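# Turn reversed microplates around in their original nests

## Task

Three plates sit in nests, and some of them were put in reversed end to end; rotate each reversed plate by a half turn. At the end all three plates must rest in their own starting nests, lying flat within the locators, with well A1 at the nest corner labelled A1. Nothing counts as placed if the robot is what holds it there. Finally open the gripper and pull the hand away.

## Robot and tools

ROBOT. A single four-axis arm (SCARA style) with a level two-finger gripper that cannot tilt. Its joints from the base outward: a vertical lift (0.000 to 0.550 m), shoulder (-2.000 to 2.000 rad), elbow (-2.800 to 2.800 rad) and wrist yaw (-12.566 to 12.566 rad), then the finger pads. The controlled point, end_effector_position, lies midway between the two rubber pads, roughly 2 to 3 cm back from the fingertips. Fingers extend along the gripper's +x and close along its y. Keep the elbow reading in Joint positions farther than 0.4 rad from 0, otherwise the arm may fold and fault.

FRAMES. The scene frame has its origin on the table surface under the arm base, +z up, and +y to the left when facing along +x. Results report the hand in this frame (position in metres, orientation as a wxyz quaternion); at long reach the printed position can be somewhat wrong. Motion commands, by contrast, are expressed in the gripper's own axes.

THE ROW. Every motion uses a row of five plain numbers, each from -1 to 1: dx, dy, dz, rz, opening. The first four are an offset, not a pose: they are measured in gripper axes from the hand pose in the most recent result that shows it (before any such result in this scene, and for a second or later call in one reply, from wherever the robot is when the action begins). A value of 1.0 equals 0.6 m for dx, dy, dz and 180 degrees for rz; rz turns about the gripper z axis from +x toward +y. Because offsets come from the measured hand, re-sending a small offset against something rigid does not press further; against something that yields it does. All zeros is not a pause: it pulls the arm back to the reference pose. The fifth number, opening, is absolute: +1 fully open (0.140 m), -1 closed (pads still 0.066 m apart). Closing from fully open needs at least about 0.6 s. To hold something, command an opening about 0.04 under the grip_measured reading (less for a softer hold); readings may carry a constant error of about 1 mm.

TOOLS.
execute_actions: argument actions is a list holding one entry or none, plus optional pictures (boolean). An empty list just reports the state. An entry {"rows": [...], "steps": n} runs up to 15 control steps of 1/30 s (default 15); each row covers one step, all measured from the same reference pose, and the last row repeats if rows are fewer than steps. An entry {"steps": n} alone is a wait of up to 300 steps, counted from the previous result so your reply time is included. A rejected call does nothing.
move: target is one row as above; speed is the path's top speed in m/s, 0.002 to 0.5 (default 0.25), with turning capped at twice that in rad/s. It drives a straight path lasting 0.5 to 10 s (longer paths stop short) and turns the shorter way. The opening is sent at the start. It does not avoid obstacles, the hand may lag, wander or overshoot the speed (especially near full reach). Faster contact hits harder, and aiming farther beyond a contact presses harder. Its result adds a move: line stating how it ended (done, off_target, moving, held, fault), which limits acted (paced means the pose was clipped; held means a check blocked steps, after which the arm can surge) and the distance left to target.
wait: seconds from 0 to 10; lets the scene run with no new command.
zoom_image: camera (cam_head_left, cam_head_right, cam_high, cam_low, cam_wrist) and region [x0, y0, x1, y1] in that camera's pixels, top-left origin, at most 504 by 504.
finished_scene: scene is the number of the current scene; it ends and grades it, irreversibly. Replying with no tool call also ends everything.

CONTROL DETAILS. Each step the commanded pose is clipped to within 70 mm and 16 degrees of the measured hand; after an action the arm only continues to the last clipped pose, so check the reported pose and send the remainder. Joints share speed and acceleration limits and stop together on reversal. The simulation keeps running while you think and write. A "pose unreachable" line or HELD marks steps where the clearance check altered or withheld your command. "Hand target" shows where the controller is currently heading.

CAMERAS. cam_head_left, cam_head_right, cam_high and cam_low are 896x504; cam_wrist is a 616x616 fisheye on the hand.

TASK HINTS. On every labelled plate, A1 sits at the short end bearing the label, in the corner opposite the labelled long side. To reverse a plate, place it on the raised nest RG, regrasp from the opposite end, and return it to its nest.

AVOID. Dropping or knocking anything off the table (this ends the scene). Slams, hard impacts, slips and heavy pushing. Joint load limits: lift 54 N, shoulder 8.1 N m, elbow 4.05 N m, wrist yaw 1.35 N m, including a held object's weight; reaching one stops the arm for 10 s and drops the rest of the call. Holding loads heats the motors: a MOTOR HOT line appears from 85 °C, and at 100 °C the brakes engage until cooled (OVER-TEMPERATURE FAULT), so don't hold things longer than needed. Brief external tugs on held parts or loose objects can occur.

Each tool is called as name([rows], argument=value, ...), one row to a line, values as JSON.

## Session

execute_actions(actions=[])

Scene clock: 0.00 s of 12600.00 s.
end_effector_position=(+0.4295, +0.0129, +0.4309) grip_measured=+1.00 end_effector_quat_wxyz=(+0.953, +0.000, +0.000, -0.303)
Joint positions: [ 0.426 -0.433 -0.643  0.461  0.14 ]
Motor temperatures (°C, as the motors report them): [27 24 25 23]
Hand target: +0.429, +0.013, +0.431; +0.953, +0.000, +0.000, -0.303

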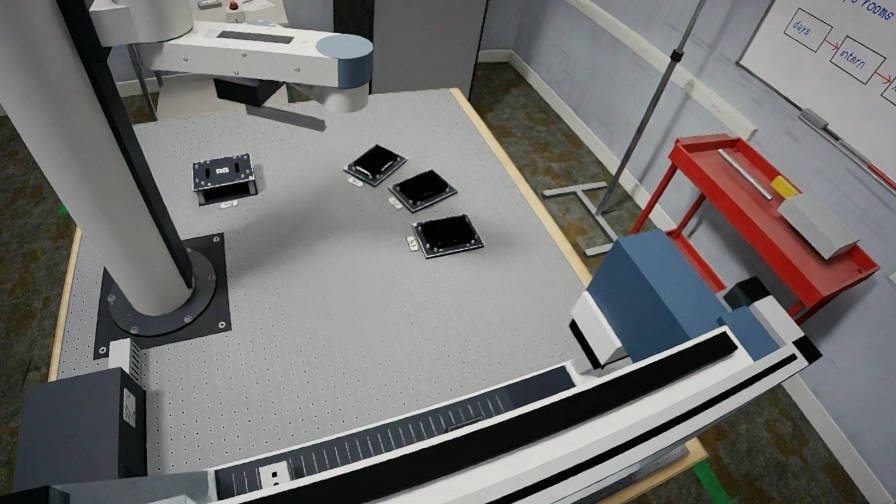

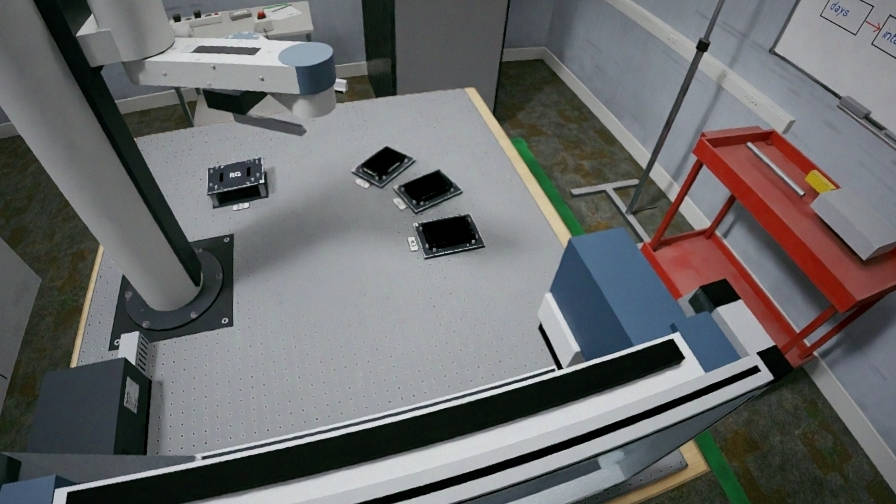

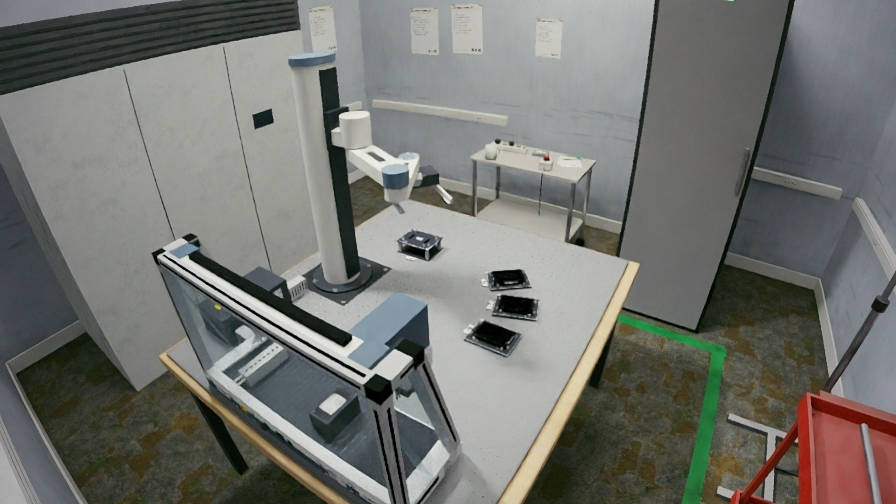

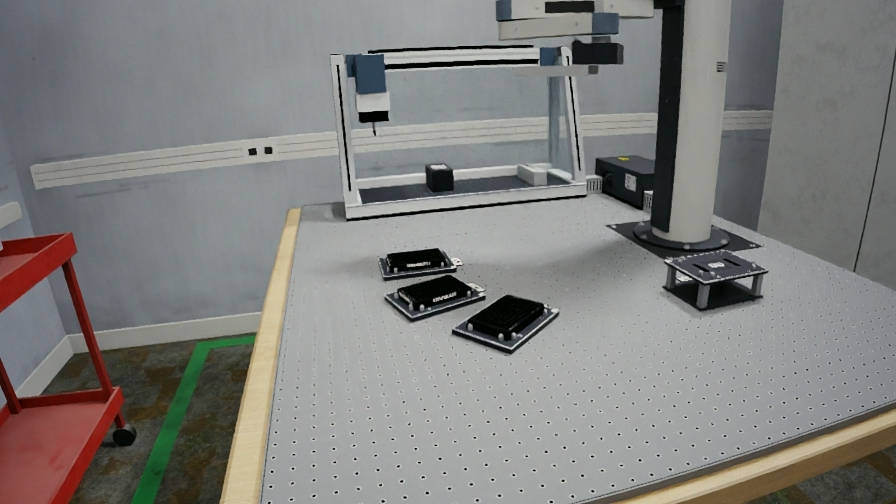

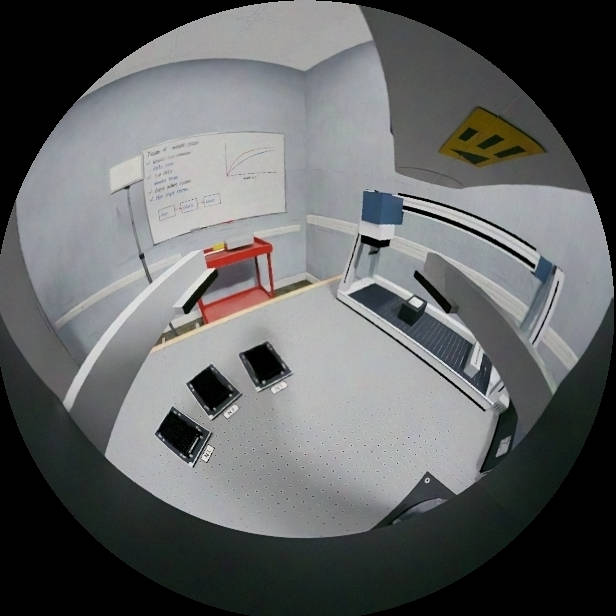

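zoom_image(camera="cam_wrist", region=[145, 325, 305, 485])

zoom_image(camera="cam_head_left", region=[330, 130, 500, 270])

Region (145, 325, 305, 485) of cam_wrist's 616x616 image, scaled by 3.150, with more detail than that image has.

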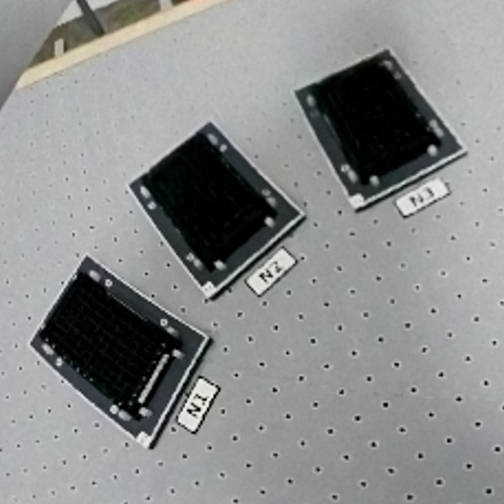

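Region (330, 130, 500, 270) of cam_head_left's 896x504 image, scaled by 2.965, with more detail than that image has; it fills the top 415 rows of this view, and the rest is white.

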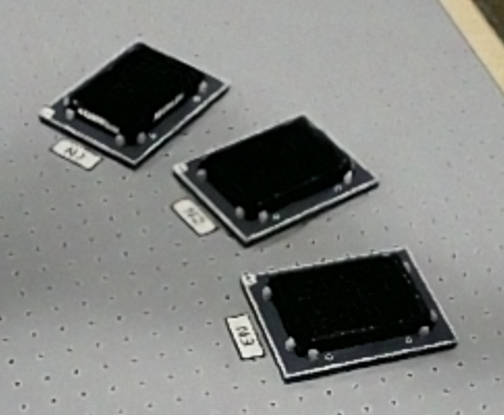

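move(target=[0.405,0.228,-0.61,0.187,0.1], speed=0.45)

zoom_image(camera="cam_wrist", region=[150, 220, 490, 500])

Scene clock: 11.50 s of 12600.00 s.
end_effector_position=(+0.7069, -0.0153, +0.0648) grip_measured=+0.10 end_effector_quat_wxyz=(+1.000, +0.000, +0.000, -0.014)
Joint positions: [ 0.06  -0.681 -1.704  2.357  0.107]
Motor temperatures (°C, as the motors report them): [27 24 25 23]
Hand target: +0.707, -0.015, +0.065; +1.000, +0.000, +0.000, -0.014
Off the commanded pose: 0.000 m, 0 deg.
After step 90, 6.77 s passed at rest.
move: done; limits=paced

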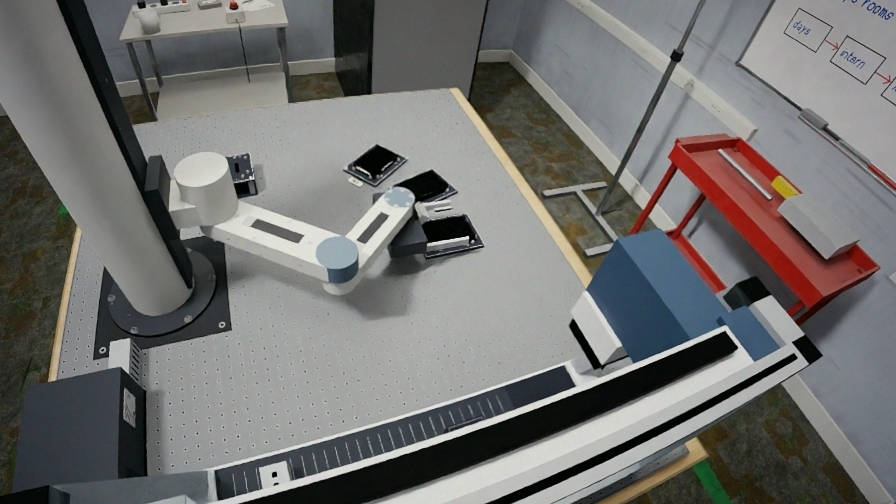

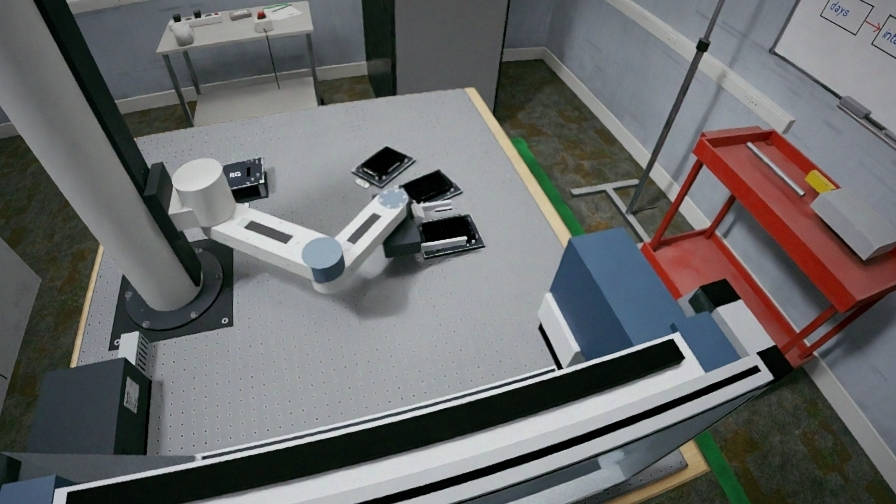

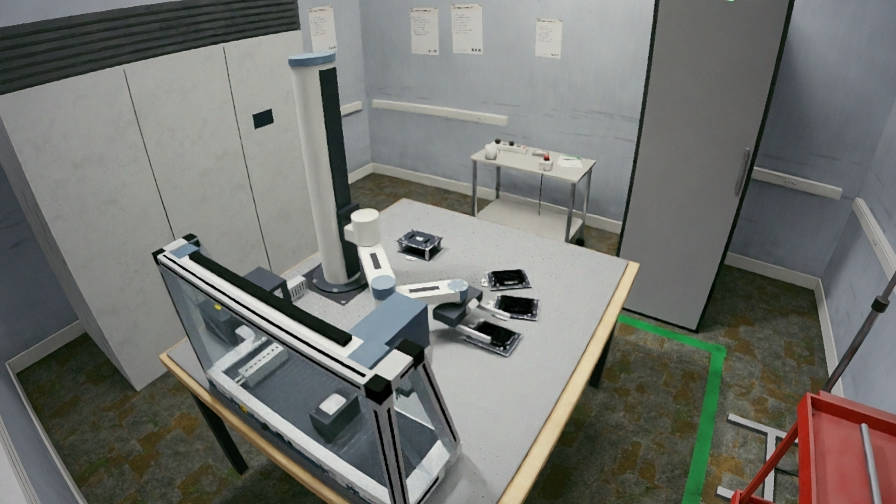

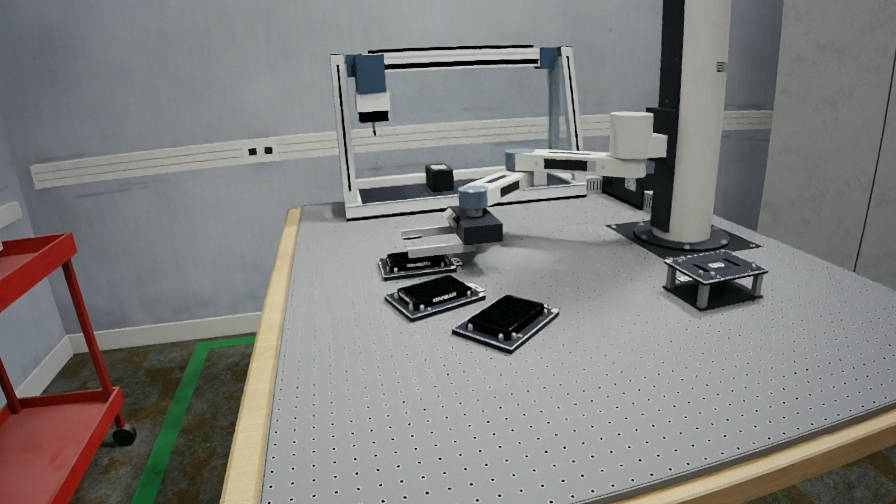

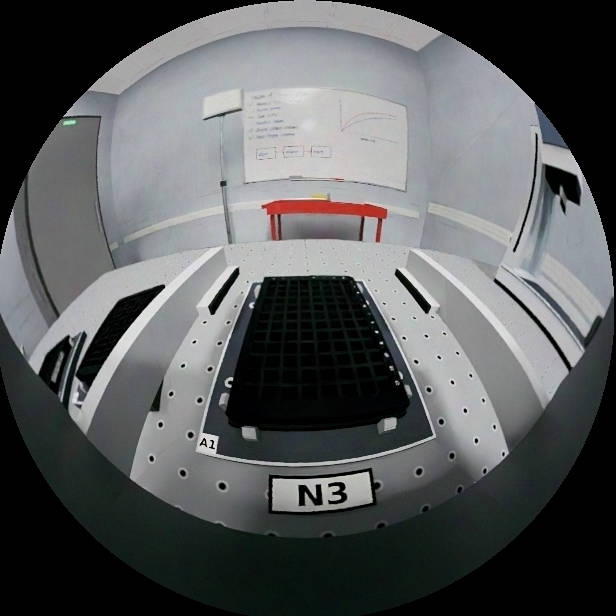

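Region (150, 220, 490, 500) of cam_wrist's 616x616 image, scaled by 1.482, with more detail than that image has; it fills the top 415 rows of this view, and the rest is white.

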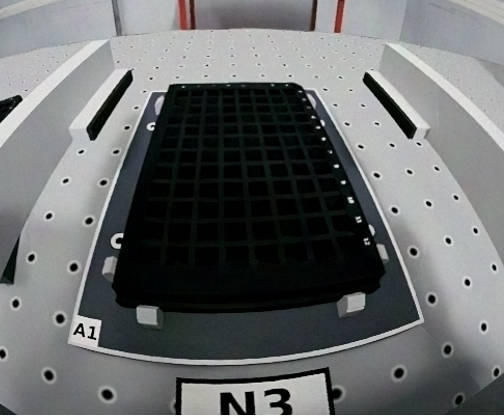

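move(target=[0.004,0.008,-0.051,0.011,-0.3], speed=0.07)

zoom_image(camera="cam_wrist", region=[150, 220, 490, 500])

zoom_image(camera="cam_wrist", region=[200, 230, 290, 330])

zoom_image(camera="cam_wrist", region=[345, 230, 445, 330])

Scene clock: 20.13 s of 12600.00 s.
end_effector_position=(+0.7094, -0.0107, +0.0342) grip_measured=-0.30 end_effector_quat_wxyz=(+1.000, +0.000, +0.000, +0.003)
Joint positions: [ 0.029 -0.675 -1.718  2.4    0.092]
Motor temperatures (°C, as the motors report them): [27 24 25 23]
Hand target: +0.709, -0.011, +0.034; +1.000, +0.000, +0.000, +0.004
Off the commanded pose: 0.000 m, 0 deg.
After step 90, 4.90 s passed at rest.
move: done

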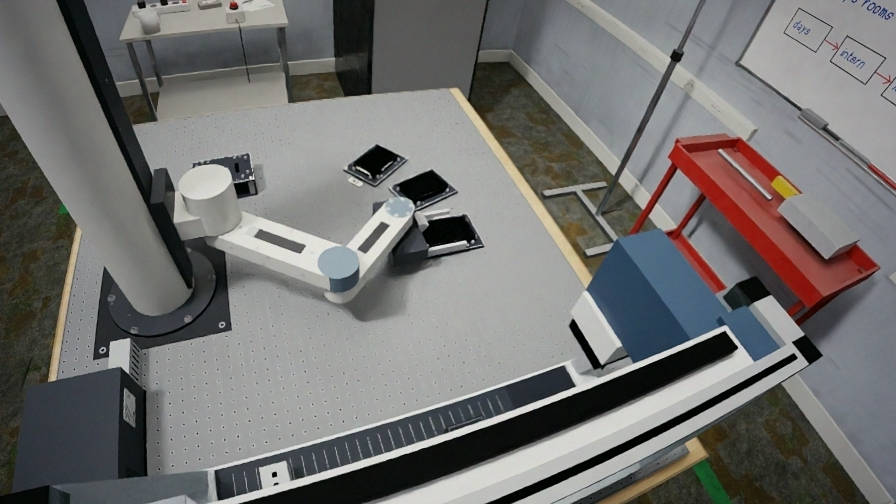

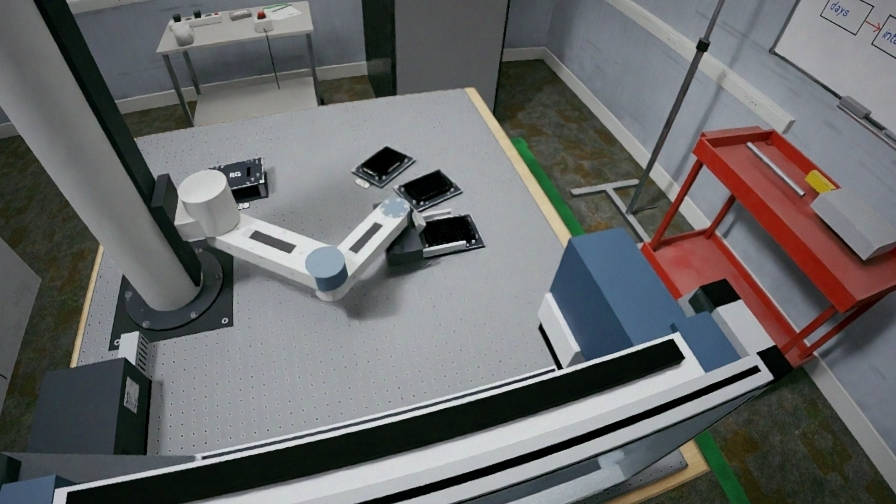

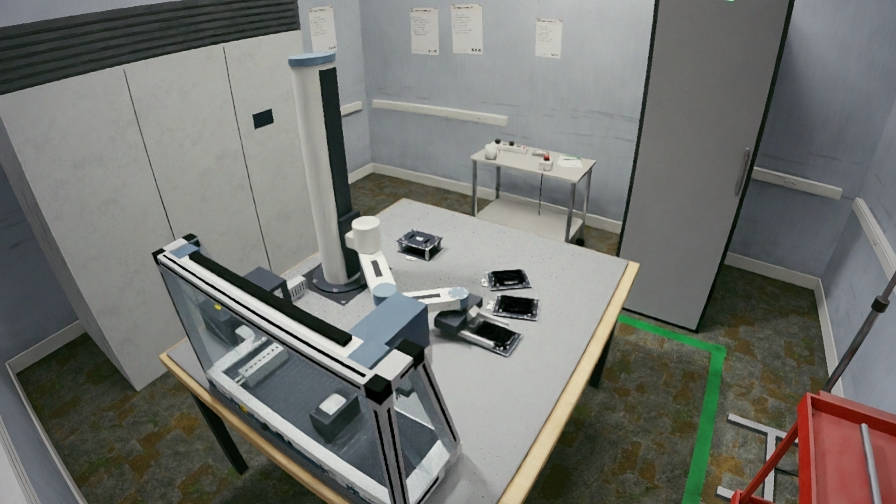

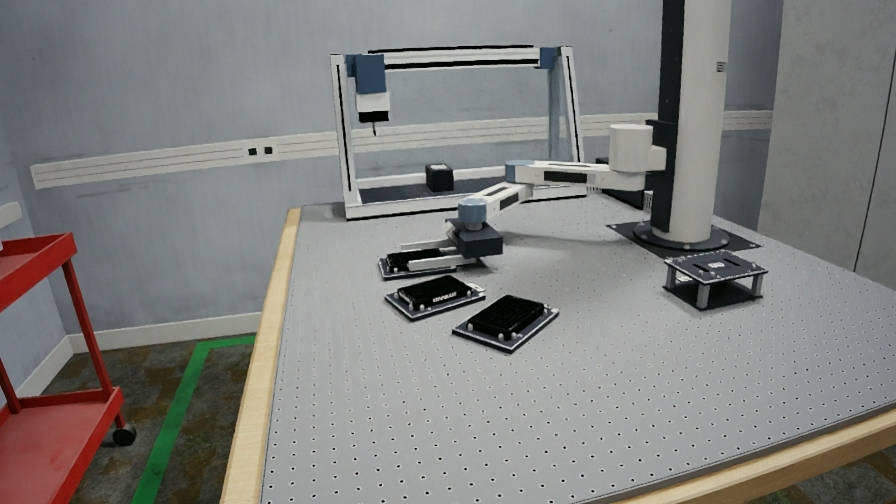

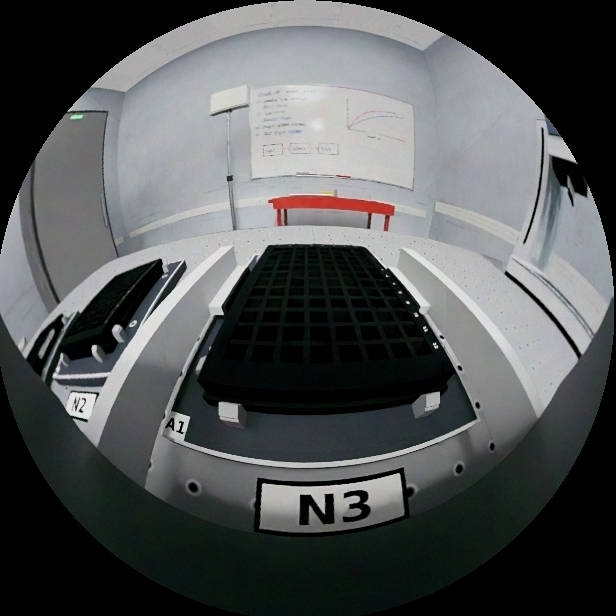

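Region (150, 220, 490, 500) of cam_wrist's 616x616 image, scaled by 1.482, with more detail than that image has; it fills the top 415 rows of this view, and the rest is white.

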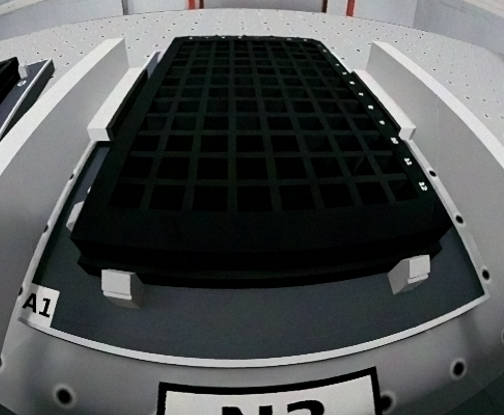

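Region (200, 230, 290, 330) of cam_wrist's 616x616 image, scaled by 5.040, with more detail than that image has; it fills the left 454 columns of this view, and the rest is white.

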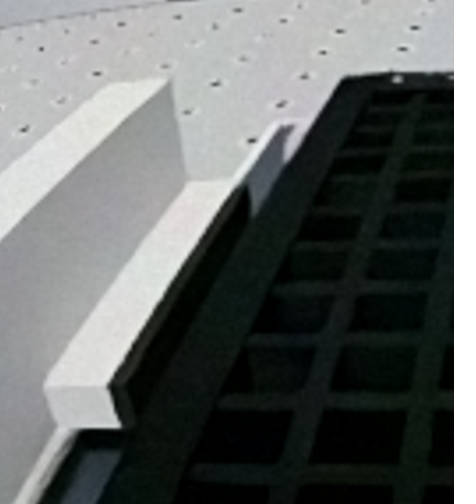

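Region (345, 230, 445, 330) of cam_wrist's 616x616 image, scaled by 5.040, with more detail than that image has.

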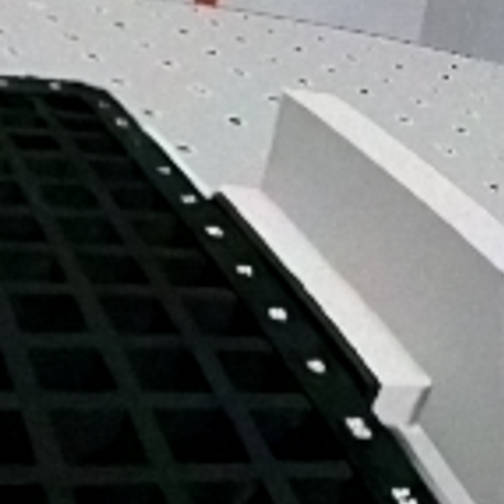

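execute_actions([
  {"rows":[[0.0025,0,0,0.001,-0.36],[0.0025,0,0,0.001,-0.42],[0.0025,0,0,0.001,-0.46],[0.0025,0,0,0.001,-0.49],[0.0025,0,0,0.001,-0.51],[0.0025,0,0,0.001,-0.525],[0.0025,0,0,0.001,-0.54],[0.0025,0,0,0.001,-0.55],[0.0025,0,0,0.001,-0.56],[0.0025,0,0,0.001,-0.57],[0.0025,0,0,0.001,-0.585],[0.0025,0,0,0.001,-0.6],[0.0025,0,0,0.001,-0.61]]},
], pictures=false)

execute_actions([
  {"steps":5},
], pictures=false)

Scene clock: 24.80 s of 12600.00 s.
end_effector_position=(+0.7109, -0.0109, +0.0342) grip_measured=-0.57 end_effector_quat_wxyz=(+1.000, +0.000, +0.000, +0.005)
Joint positions: [ 0.029 -0.672 -1.727  2.409  0.082]
Motor temperatures (°C, as the motors report them): [27 24 25 23]
Hand target: +0.711, -0.011, +0.034; +1.000, +0.000, +0.000, +0.005
Off the commanded pose: 0.000 m, 0 deg.
Steps of this call (steps 1 to 90: nothing new was sent; then 1.17 s passed at rest; steps 91 to 105: all 15 steps of this action). Readings (end_effector_position):
91: (+0.7095, -0.0107, +0.0342)
92: (+0.7106, -0.0107, +0.0342)
94: (+0.7109, -0.0109, +0.0342)
98: (+0.7109, -0.0109, +0.0342)
105: the state above

Scene clock: 24.97 s of 12600.00 s.
end_effector_position=(+0.7109, -0.0109, +0.0342) grip_measured=-0.57 end_effector_quat_wxyz=(+1.000, +0.000, +0.000, +0.005)
Joint positions: [ 0.029 -0.672 -1.727  2.409  0.082]
Motor temperatures (°C, as the motors report them): [27 24 25 23]
Hand target: +0.711, -0.011, +0.034; +1.000, +0.000, +0.000, +0.005
Off the commanded pose: 0.000 m, 0 deg.
Steps of this call (steps 1 to 5: nothing new was sent). Readings (end_effector_position):
1: (+0.7109, -0.0109, +0.0342)
2: (+0.7109, -0.0109, +0.0342)
4: (+0.7109, -0.0109, +0.0342)
5: the state above

execute_actions([
  {"rows":[[0,0,0.003,0,-0.62],[0,0,0.006,0,-0.62],[0,0,0.01,0,-0.62],[0,0,0.015,0,-0.62],[0,0,0.02,0,-0.62],[0,0,0.026,0,-0.62],[0,0,0.032,0,-0.62],[0,0,0.038,0,-0.62],[0,0,0.043,0,-0.62]],"steps":13},
], pictures=false)

move(target=[-0.39,0.02,0,-0.5,-0.62], speed=0.5)

zoom_image(camera="cam_wrist", region=[260, 370, 380, 450])

execute_actions([
  {"rows":[[0,0,-0.006,0,-0.62],[0,0,-0.014,0,-0.62],[0,0,-0.022,0,-0.62],[0,0,-0.03,0,-0.62],[0,0,-0.038,0,-0.62],[0,0,-0.045,0,-0.62],[0,0,-0.051,0,-0.62],[0,0,-0.055,0,-0.62],[0,0,-0.058,0,-0.62],[0,0,-0.06,0,-0.62],[0,0,-0.061,0,-0.62],[0,0,-0.062,0,-0.62],[0,0,-0.063,0,-0.62],[0,0,-0.0635,0,-0.62]],"steps":15},
], pictures=false)

execute_actions([
  {"steps":4},
], pictures=false)

execute_actions([
  {"rows":[[0,0,0,0,-0.2],[0,0,0,0,-0.2],[0,0,0,0,-0.2],[0,0,0,0,-0.2],[0,0,0,0,-0.1],[0,0,0,0,-0.1],[0,0,0.01,0,-0.1],[0,0,0.02,0,-0.1],[0,0,0.03,0,-0.1],[0,0,0.04,0,-0.1]],"steps":15},
], pictures=false)

move(target=[0,0,0,-0.995,-0.1], speed=0.5)

Scene clock: 35.90 s of 12600.00 s.
end_effector_position=(+0.7109, -0.0109, +0.0601) grip_measured=-0.57 end_effector_quat_wxyz=(+1.000, +0.000, +0.000, +0.005)
Joint positions: [ 0.055 -0.672 -1.727  2.409  0.082]
Motor temperatures (°C, as the motors report them): [27 24 25 23]
Hand target: +0.711, -0.011, +0.060; +1.000, +0.000, +0.000, +0.005
Off the commanded pose: 0.000 m, 0 deg.
Steps of this call (steps 1 to 90: nothing new was sent; then 7.50 s passed at rest; steps 91 to 103: all 13 steps of this action). Readings (end_effector_position):
91: (+0.7109, -0.0109, +0.0342)
92: (+0.7109, -0.0109, +0.0352)
94: (+0.7109, -0.0109, +0.0391)
98: (+0.7109, -0.0109, +0.0507)
103: the state above

Scene clock: 38.13 s of 12600.00 s.
end_effector_position=(+0.4768, -0.0011, +0.0600) grip_measured=-0.57 end_effector_quat_wxyz=(+0.710, +0.000, +0.000, -0.704)
Joint positions: [ 0.055 -0.358 -1.373  0.169  0.082]
Motor temperatures (°C, as the motors report them): [27 24 25 23]
Hand target: +0.477, -0.001, +0.060; +0.710, +0.000, +0.000, -0.704
Off the commanded pose: 0.000 m, 0 deg.
move: done

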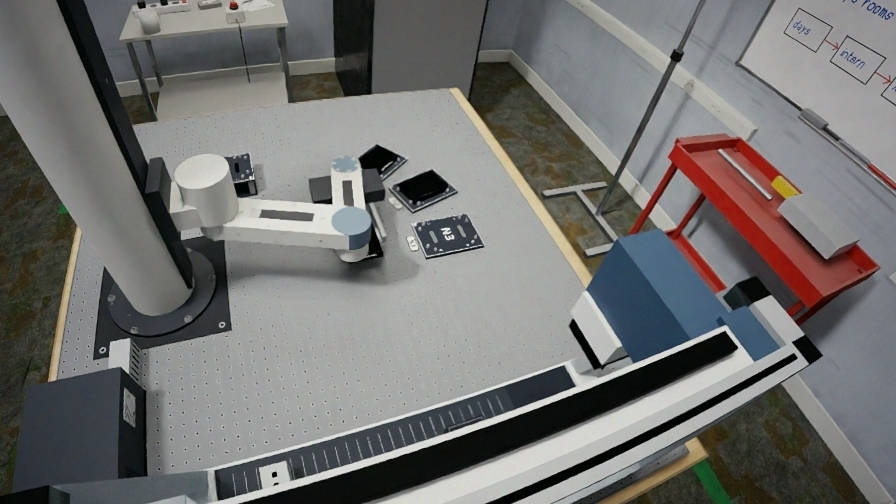

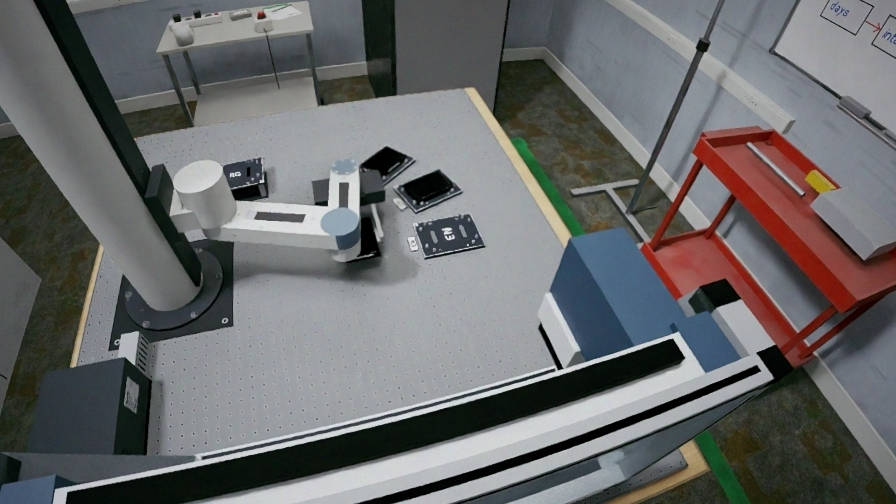

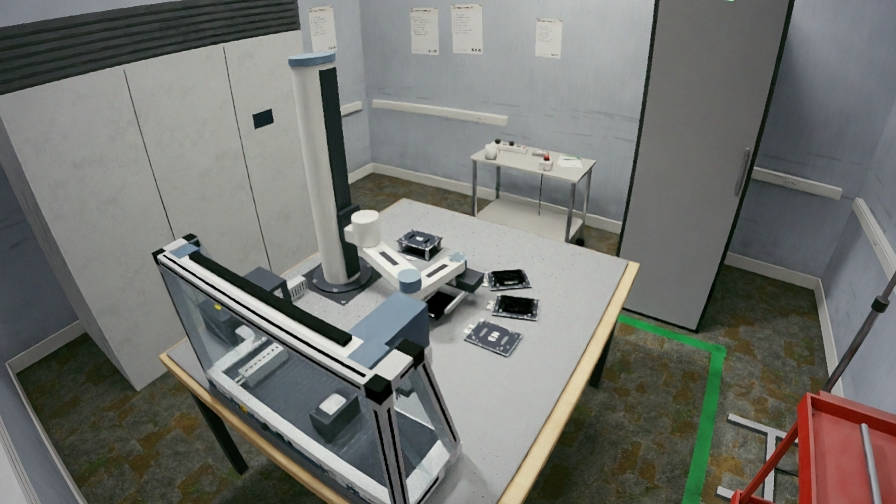

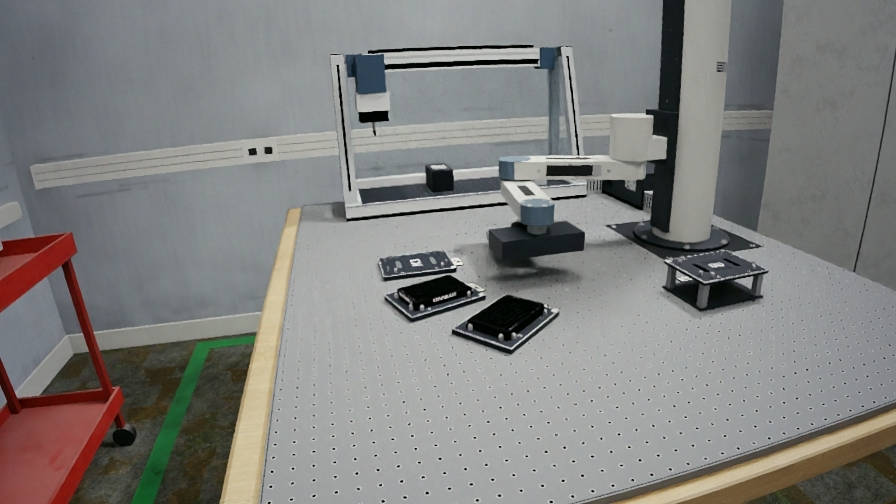

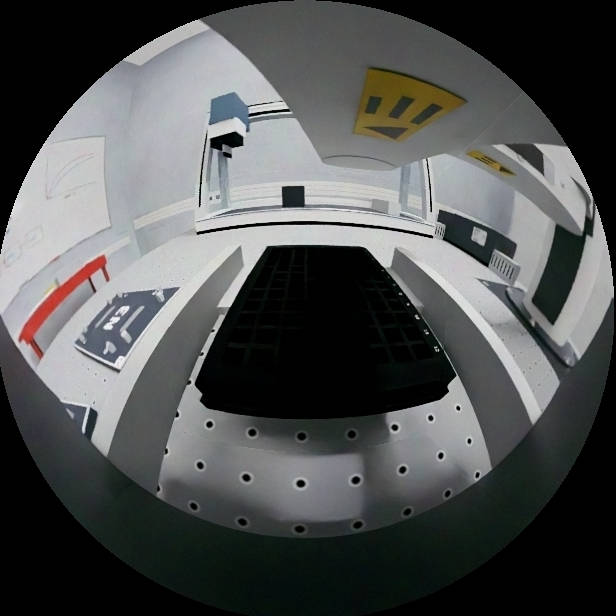

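Region (260, 370, 380, 450) of cam_wrist's 616x616 image, scaled by 4.200, with more detail than that image has.

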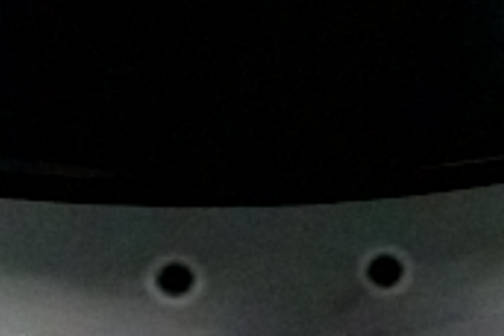

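Scene clock: 38.63 s of 12600.00 s.
end_effector_position=(+0.4768, -0.0011, +0.0220) grip_measured=-0.57 end_effector_quat_wxyz=(+0.710, +0.000, +0.000, -0.704)
Joint positions: [ 0.017 -0.358 -1.373  0.169  0.082]
Motor temperatures (°C, as the motors report them): [27 24 25 23]
Hand target: +0.477, -0.001, +0.022; +0.710, +0.000, +0.000, -0.704
Off the commanded pose: 0.000 m, 0 deg.
Steps of this call (steps 1 to 15: all 15 steps of this action). Readings (end_effector_position):
1: (+0.4768, -0.0011, +0.0600)
2: (+0.4768, -0.0011, +0.0590)
4: (+0.4768, -0.0011, +0.0517)
8: (+0.4768, -0.0011, +0.0337)
15: the state above

Scene clock: 38.77 s of 12600.00 s.
end_effector_position=(+0.4768, -0.0011, +0.0221) grip_measured=-0.57 end_effector_quat_wxyz=(+0.710, +0.000, +0.000, -0.704)
Joint positions: [ 0.017 -0.358 -1.373  0.169  0.082]
Motor temperatures (°C, as the motors report them): [27 24 25 23]
Hand target: +0.477, -0.001, +0.022; +0.710, +0.000, +0.000, -0.704
Off the commanded pose: 0.000 m, 0 deg.
Steps of this call (steps 1 to 4: nothing new was sent). Readings (end_effector_position):
1: (+0.4768, -0.0011, +0.0221)
2: (+0.4768, -0.0011, +0.0221)
4: the state above

Scene clock: 39.27 s of 12600.00 s.
end_effector_position=(+0.4768, -0.0011, +0.0463) grip_measured=-0.10 end_effector_quat_wxyz=(+0.710, +0.000, +0.000, -0.704)
Joint positions: [ 0.041 -0.358 -1.373  0.169  0.099]
Motor temperatures (°C, as the motors report them): [27 24 25 23]
Hand target: +0.477, -0.001, +0.046; +0.710, +0.000, +0.000, -0.704
Off the commanded pose: 0.000 m, 0 deg.
Steps of this call (steps 1 to 15: all 15 steps of this action). Readings (end_effector_position):
1: (+0.4768, -0.0011, +0.0221)
2: (+0.4768, -0.0011, +0.0221)
4: (+0.4768, -0.0011, +0.0221)
8: (+0.4768, -0.0011, +0.0232)
15: the state above

Scene clock: 43.07 s of 12600.00 s.
end_effector_position=(+0.4769, -0.0011, +0.0461) grip_measured=-0.10 end_effector_quat_wxyz=(+0.698, -0.000, -0.000, +0.716)
Joint positions: [ 0.041 -1.212 -1.4   -2.075  0.099]
Motor temperatures (°C, as the motors report them): [27 24 25 23]
Hand target: +0.477, -0.001, +0.046; +0.698, -0.000, -0.000, +0.716
Off the commanded pose: 0.000 m, 0 deg.
move: done

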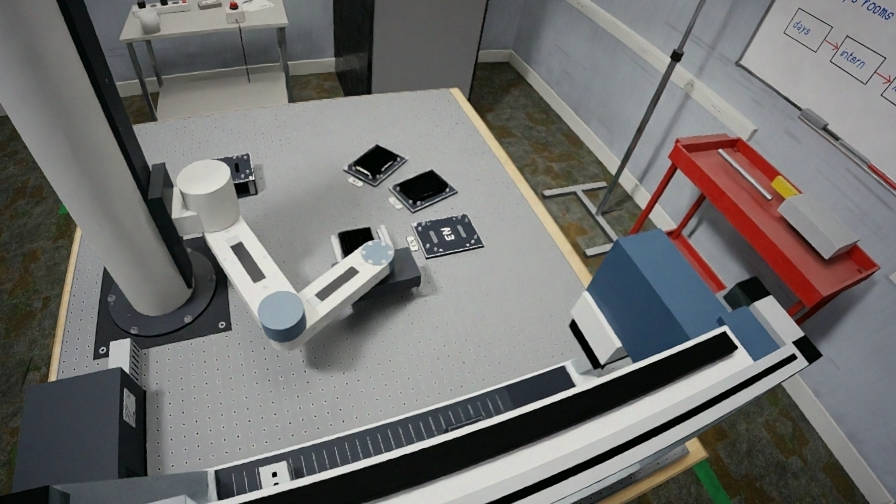

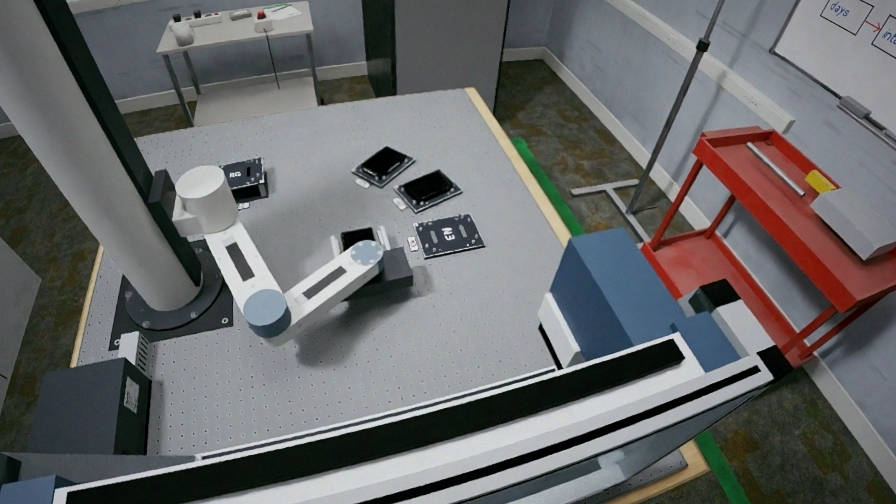

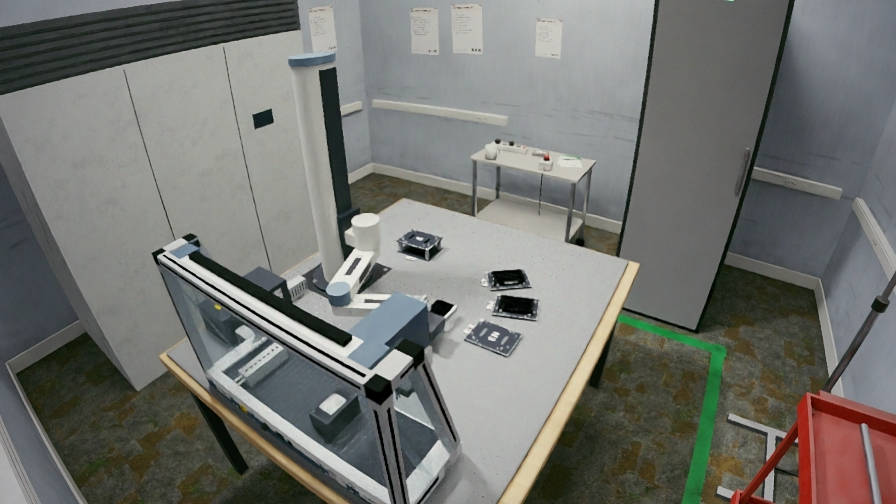

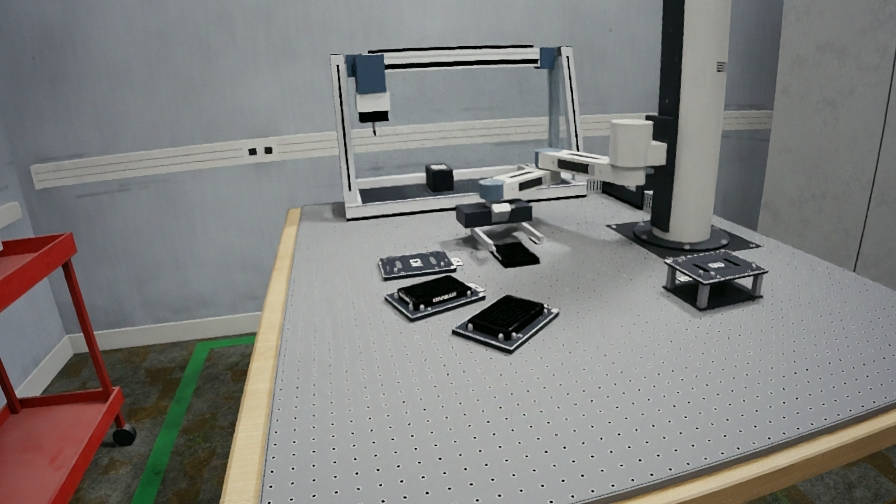

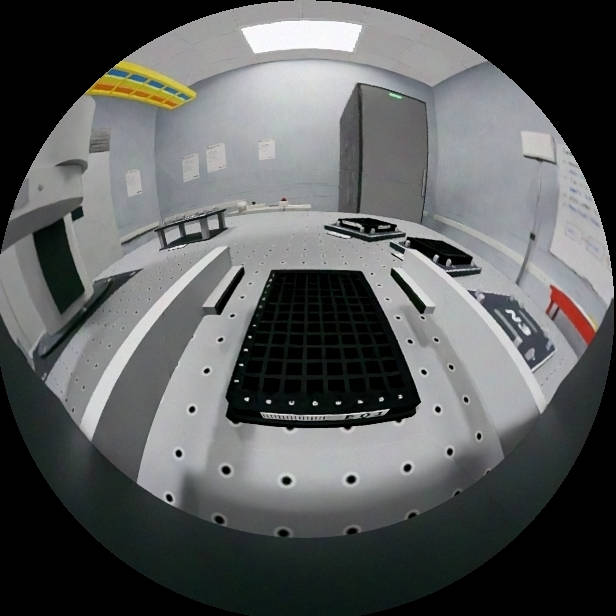

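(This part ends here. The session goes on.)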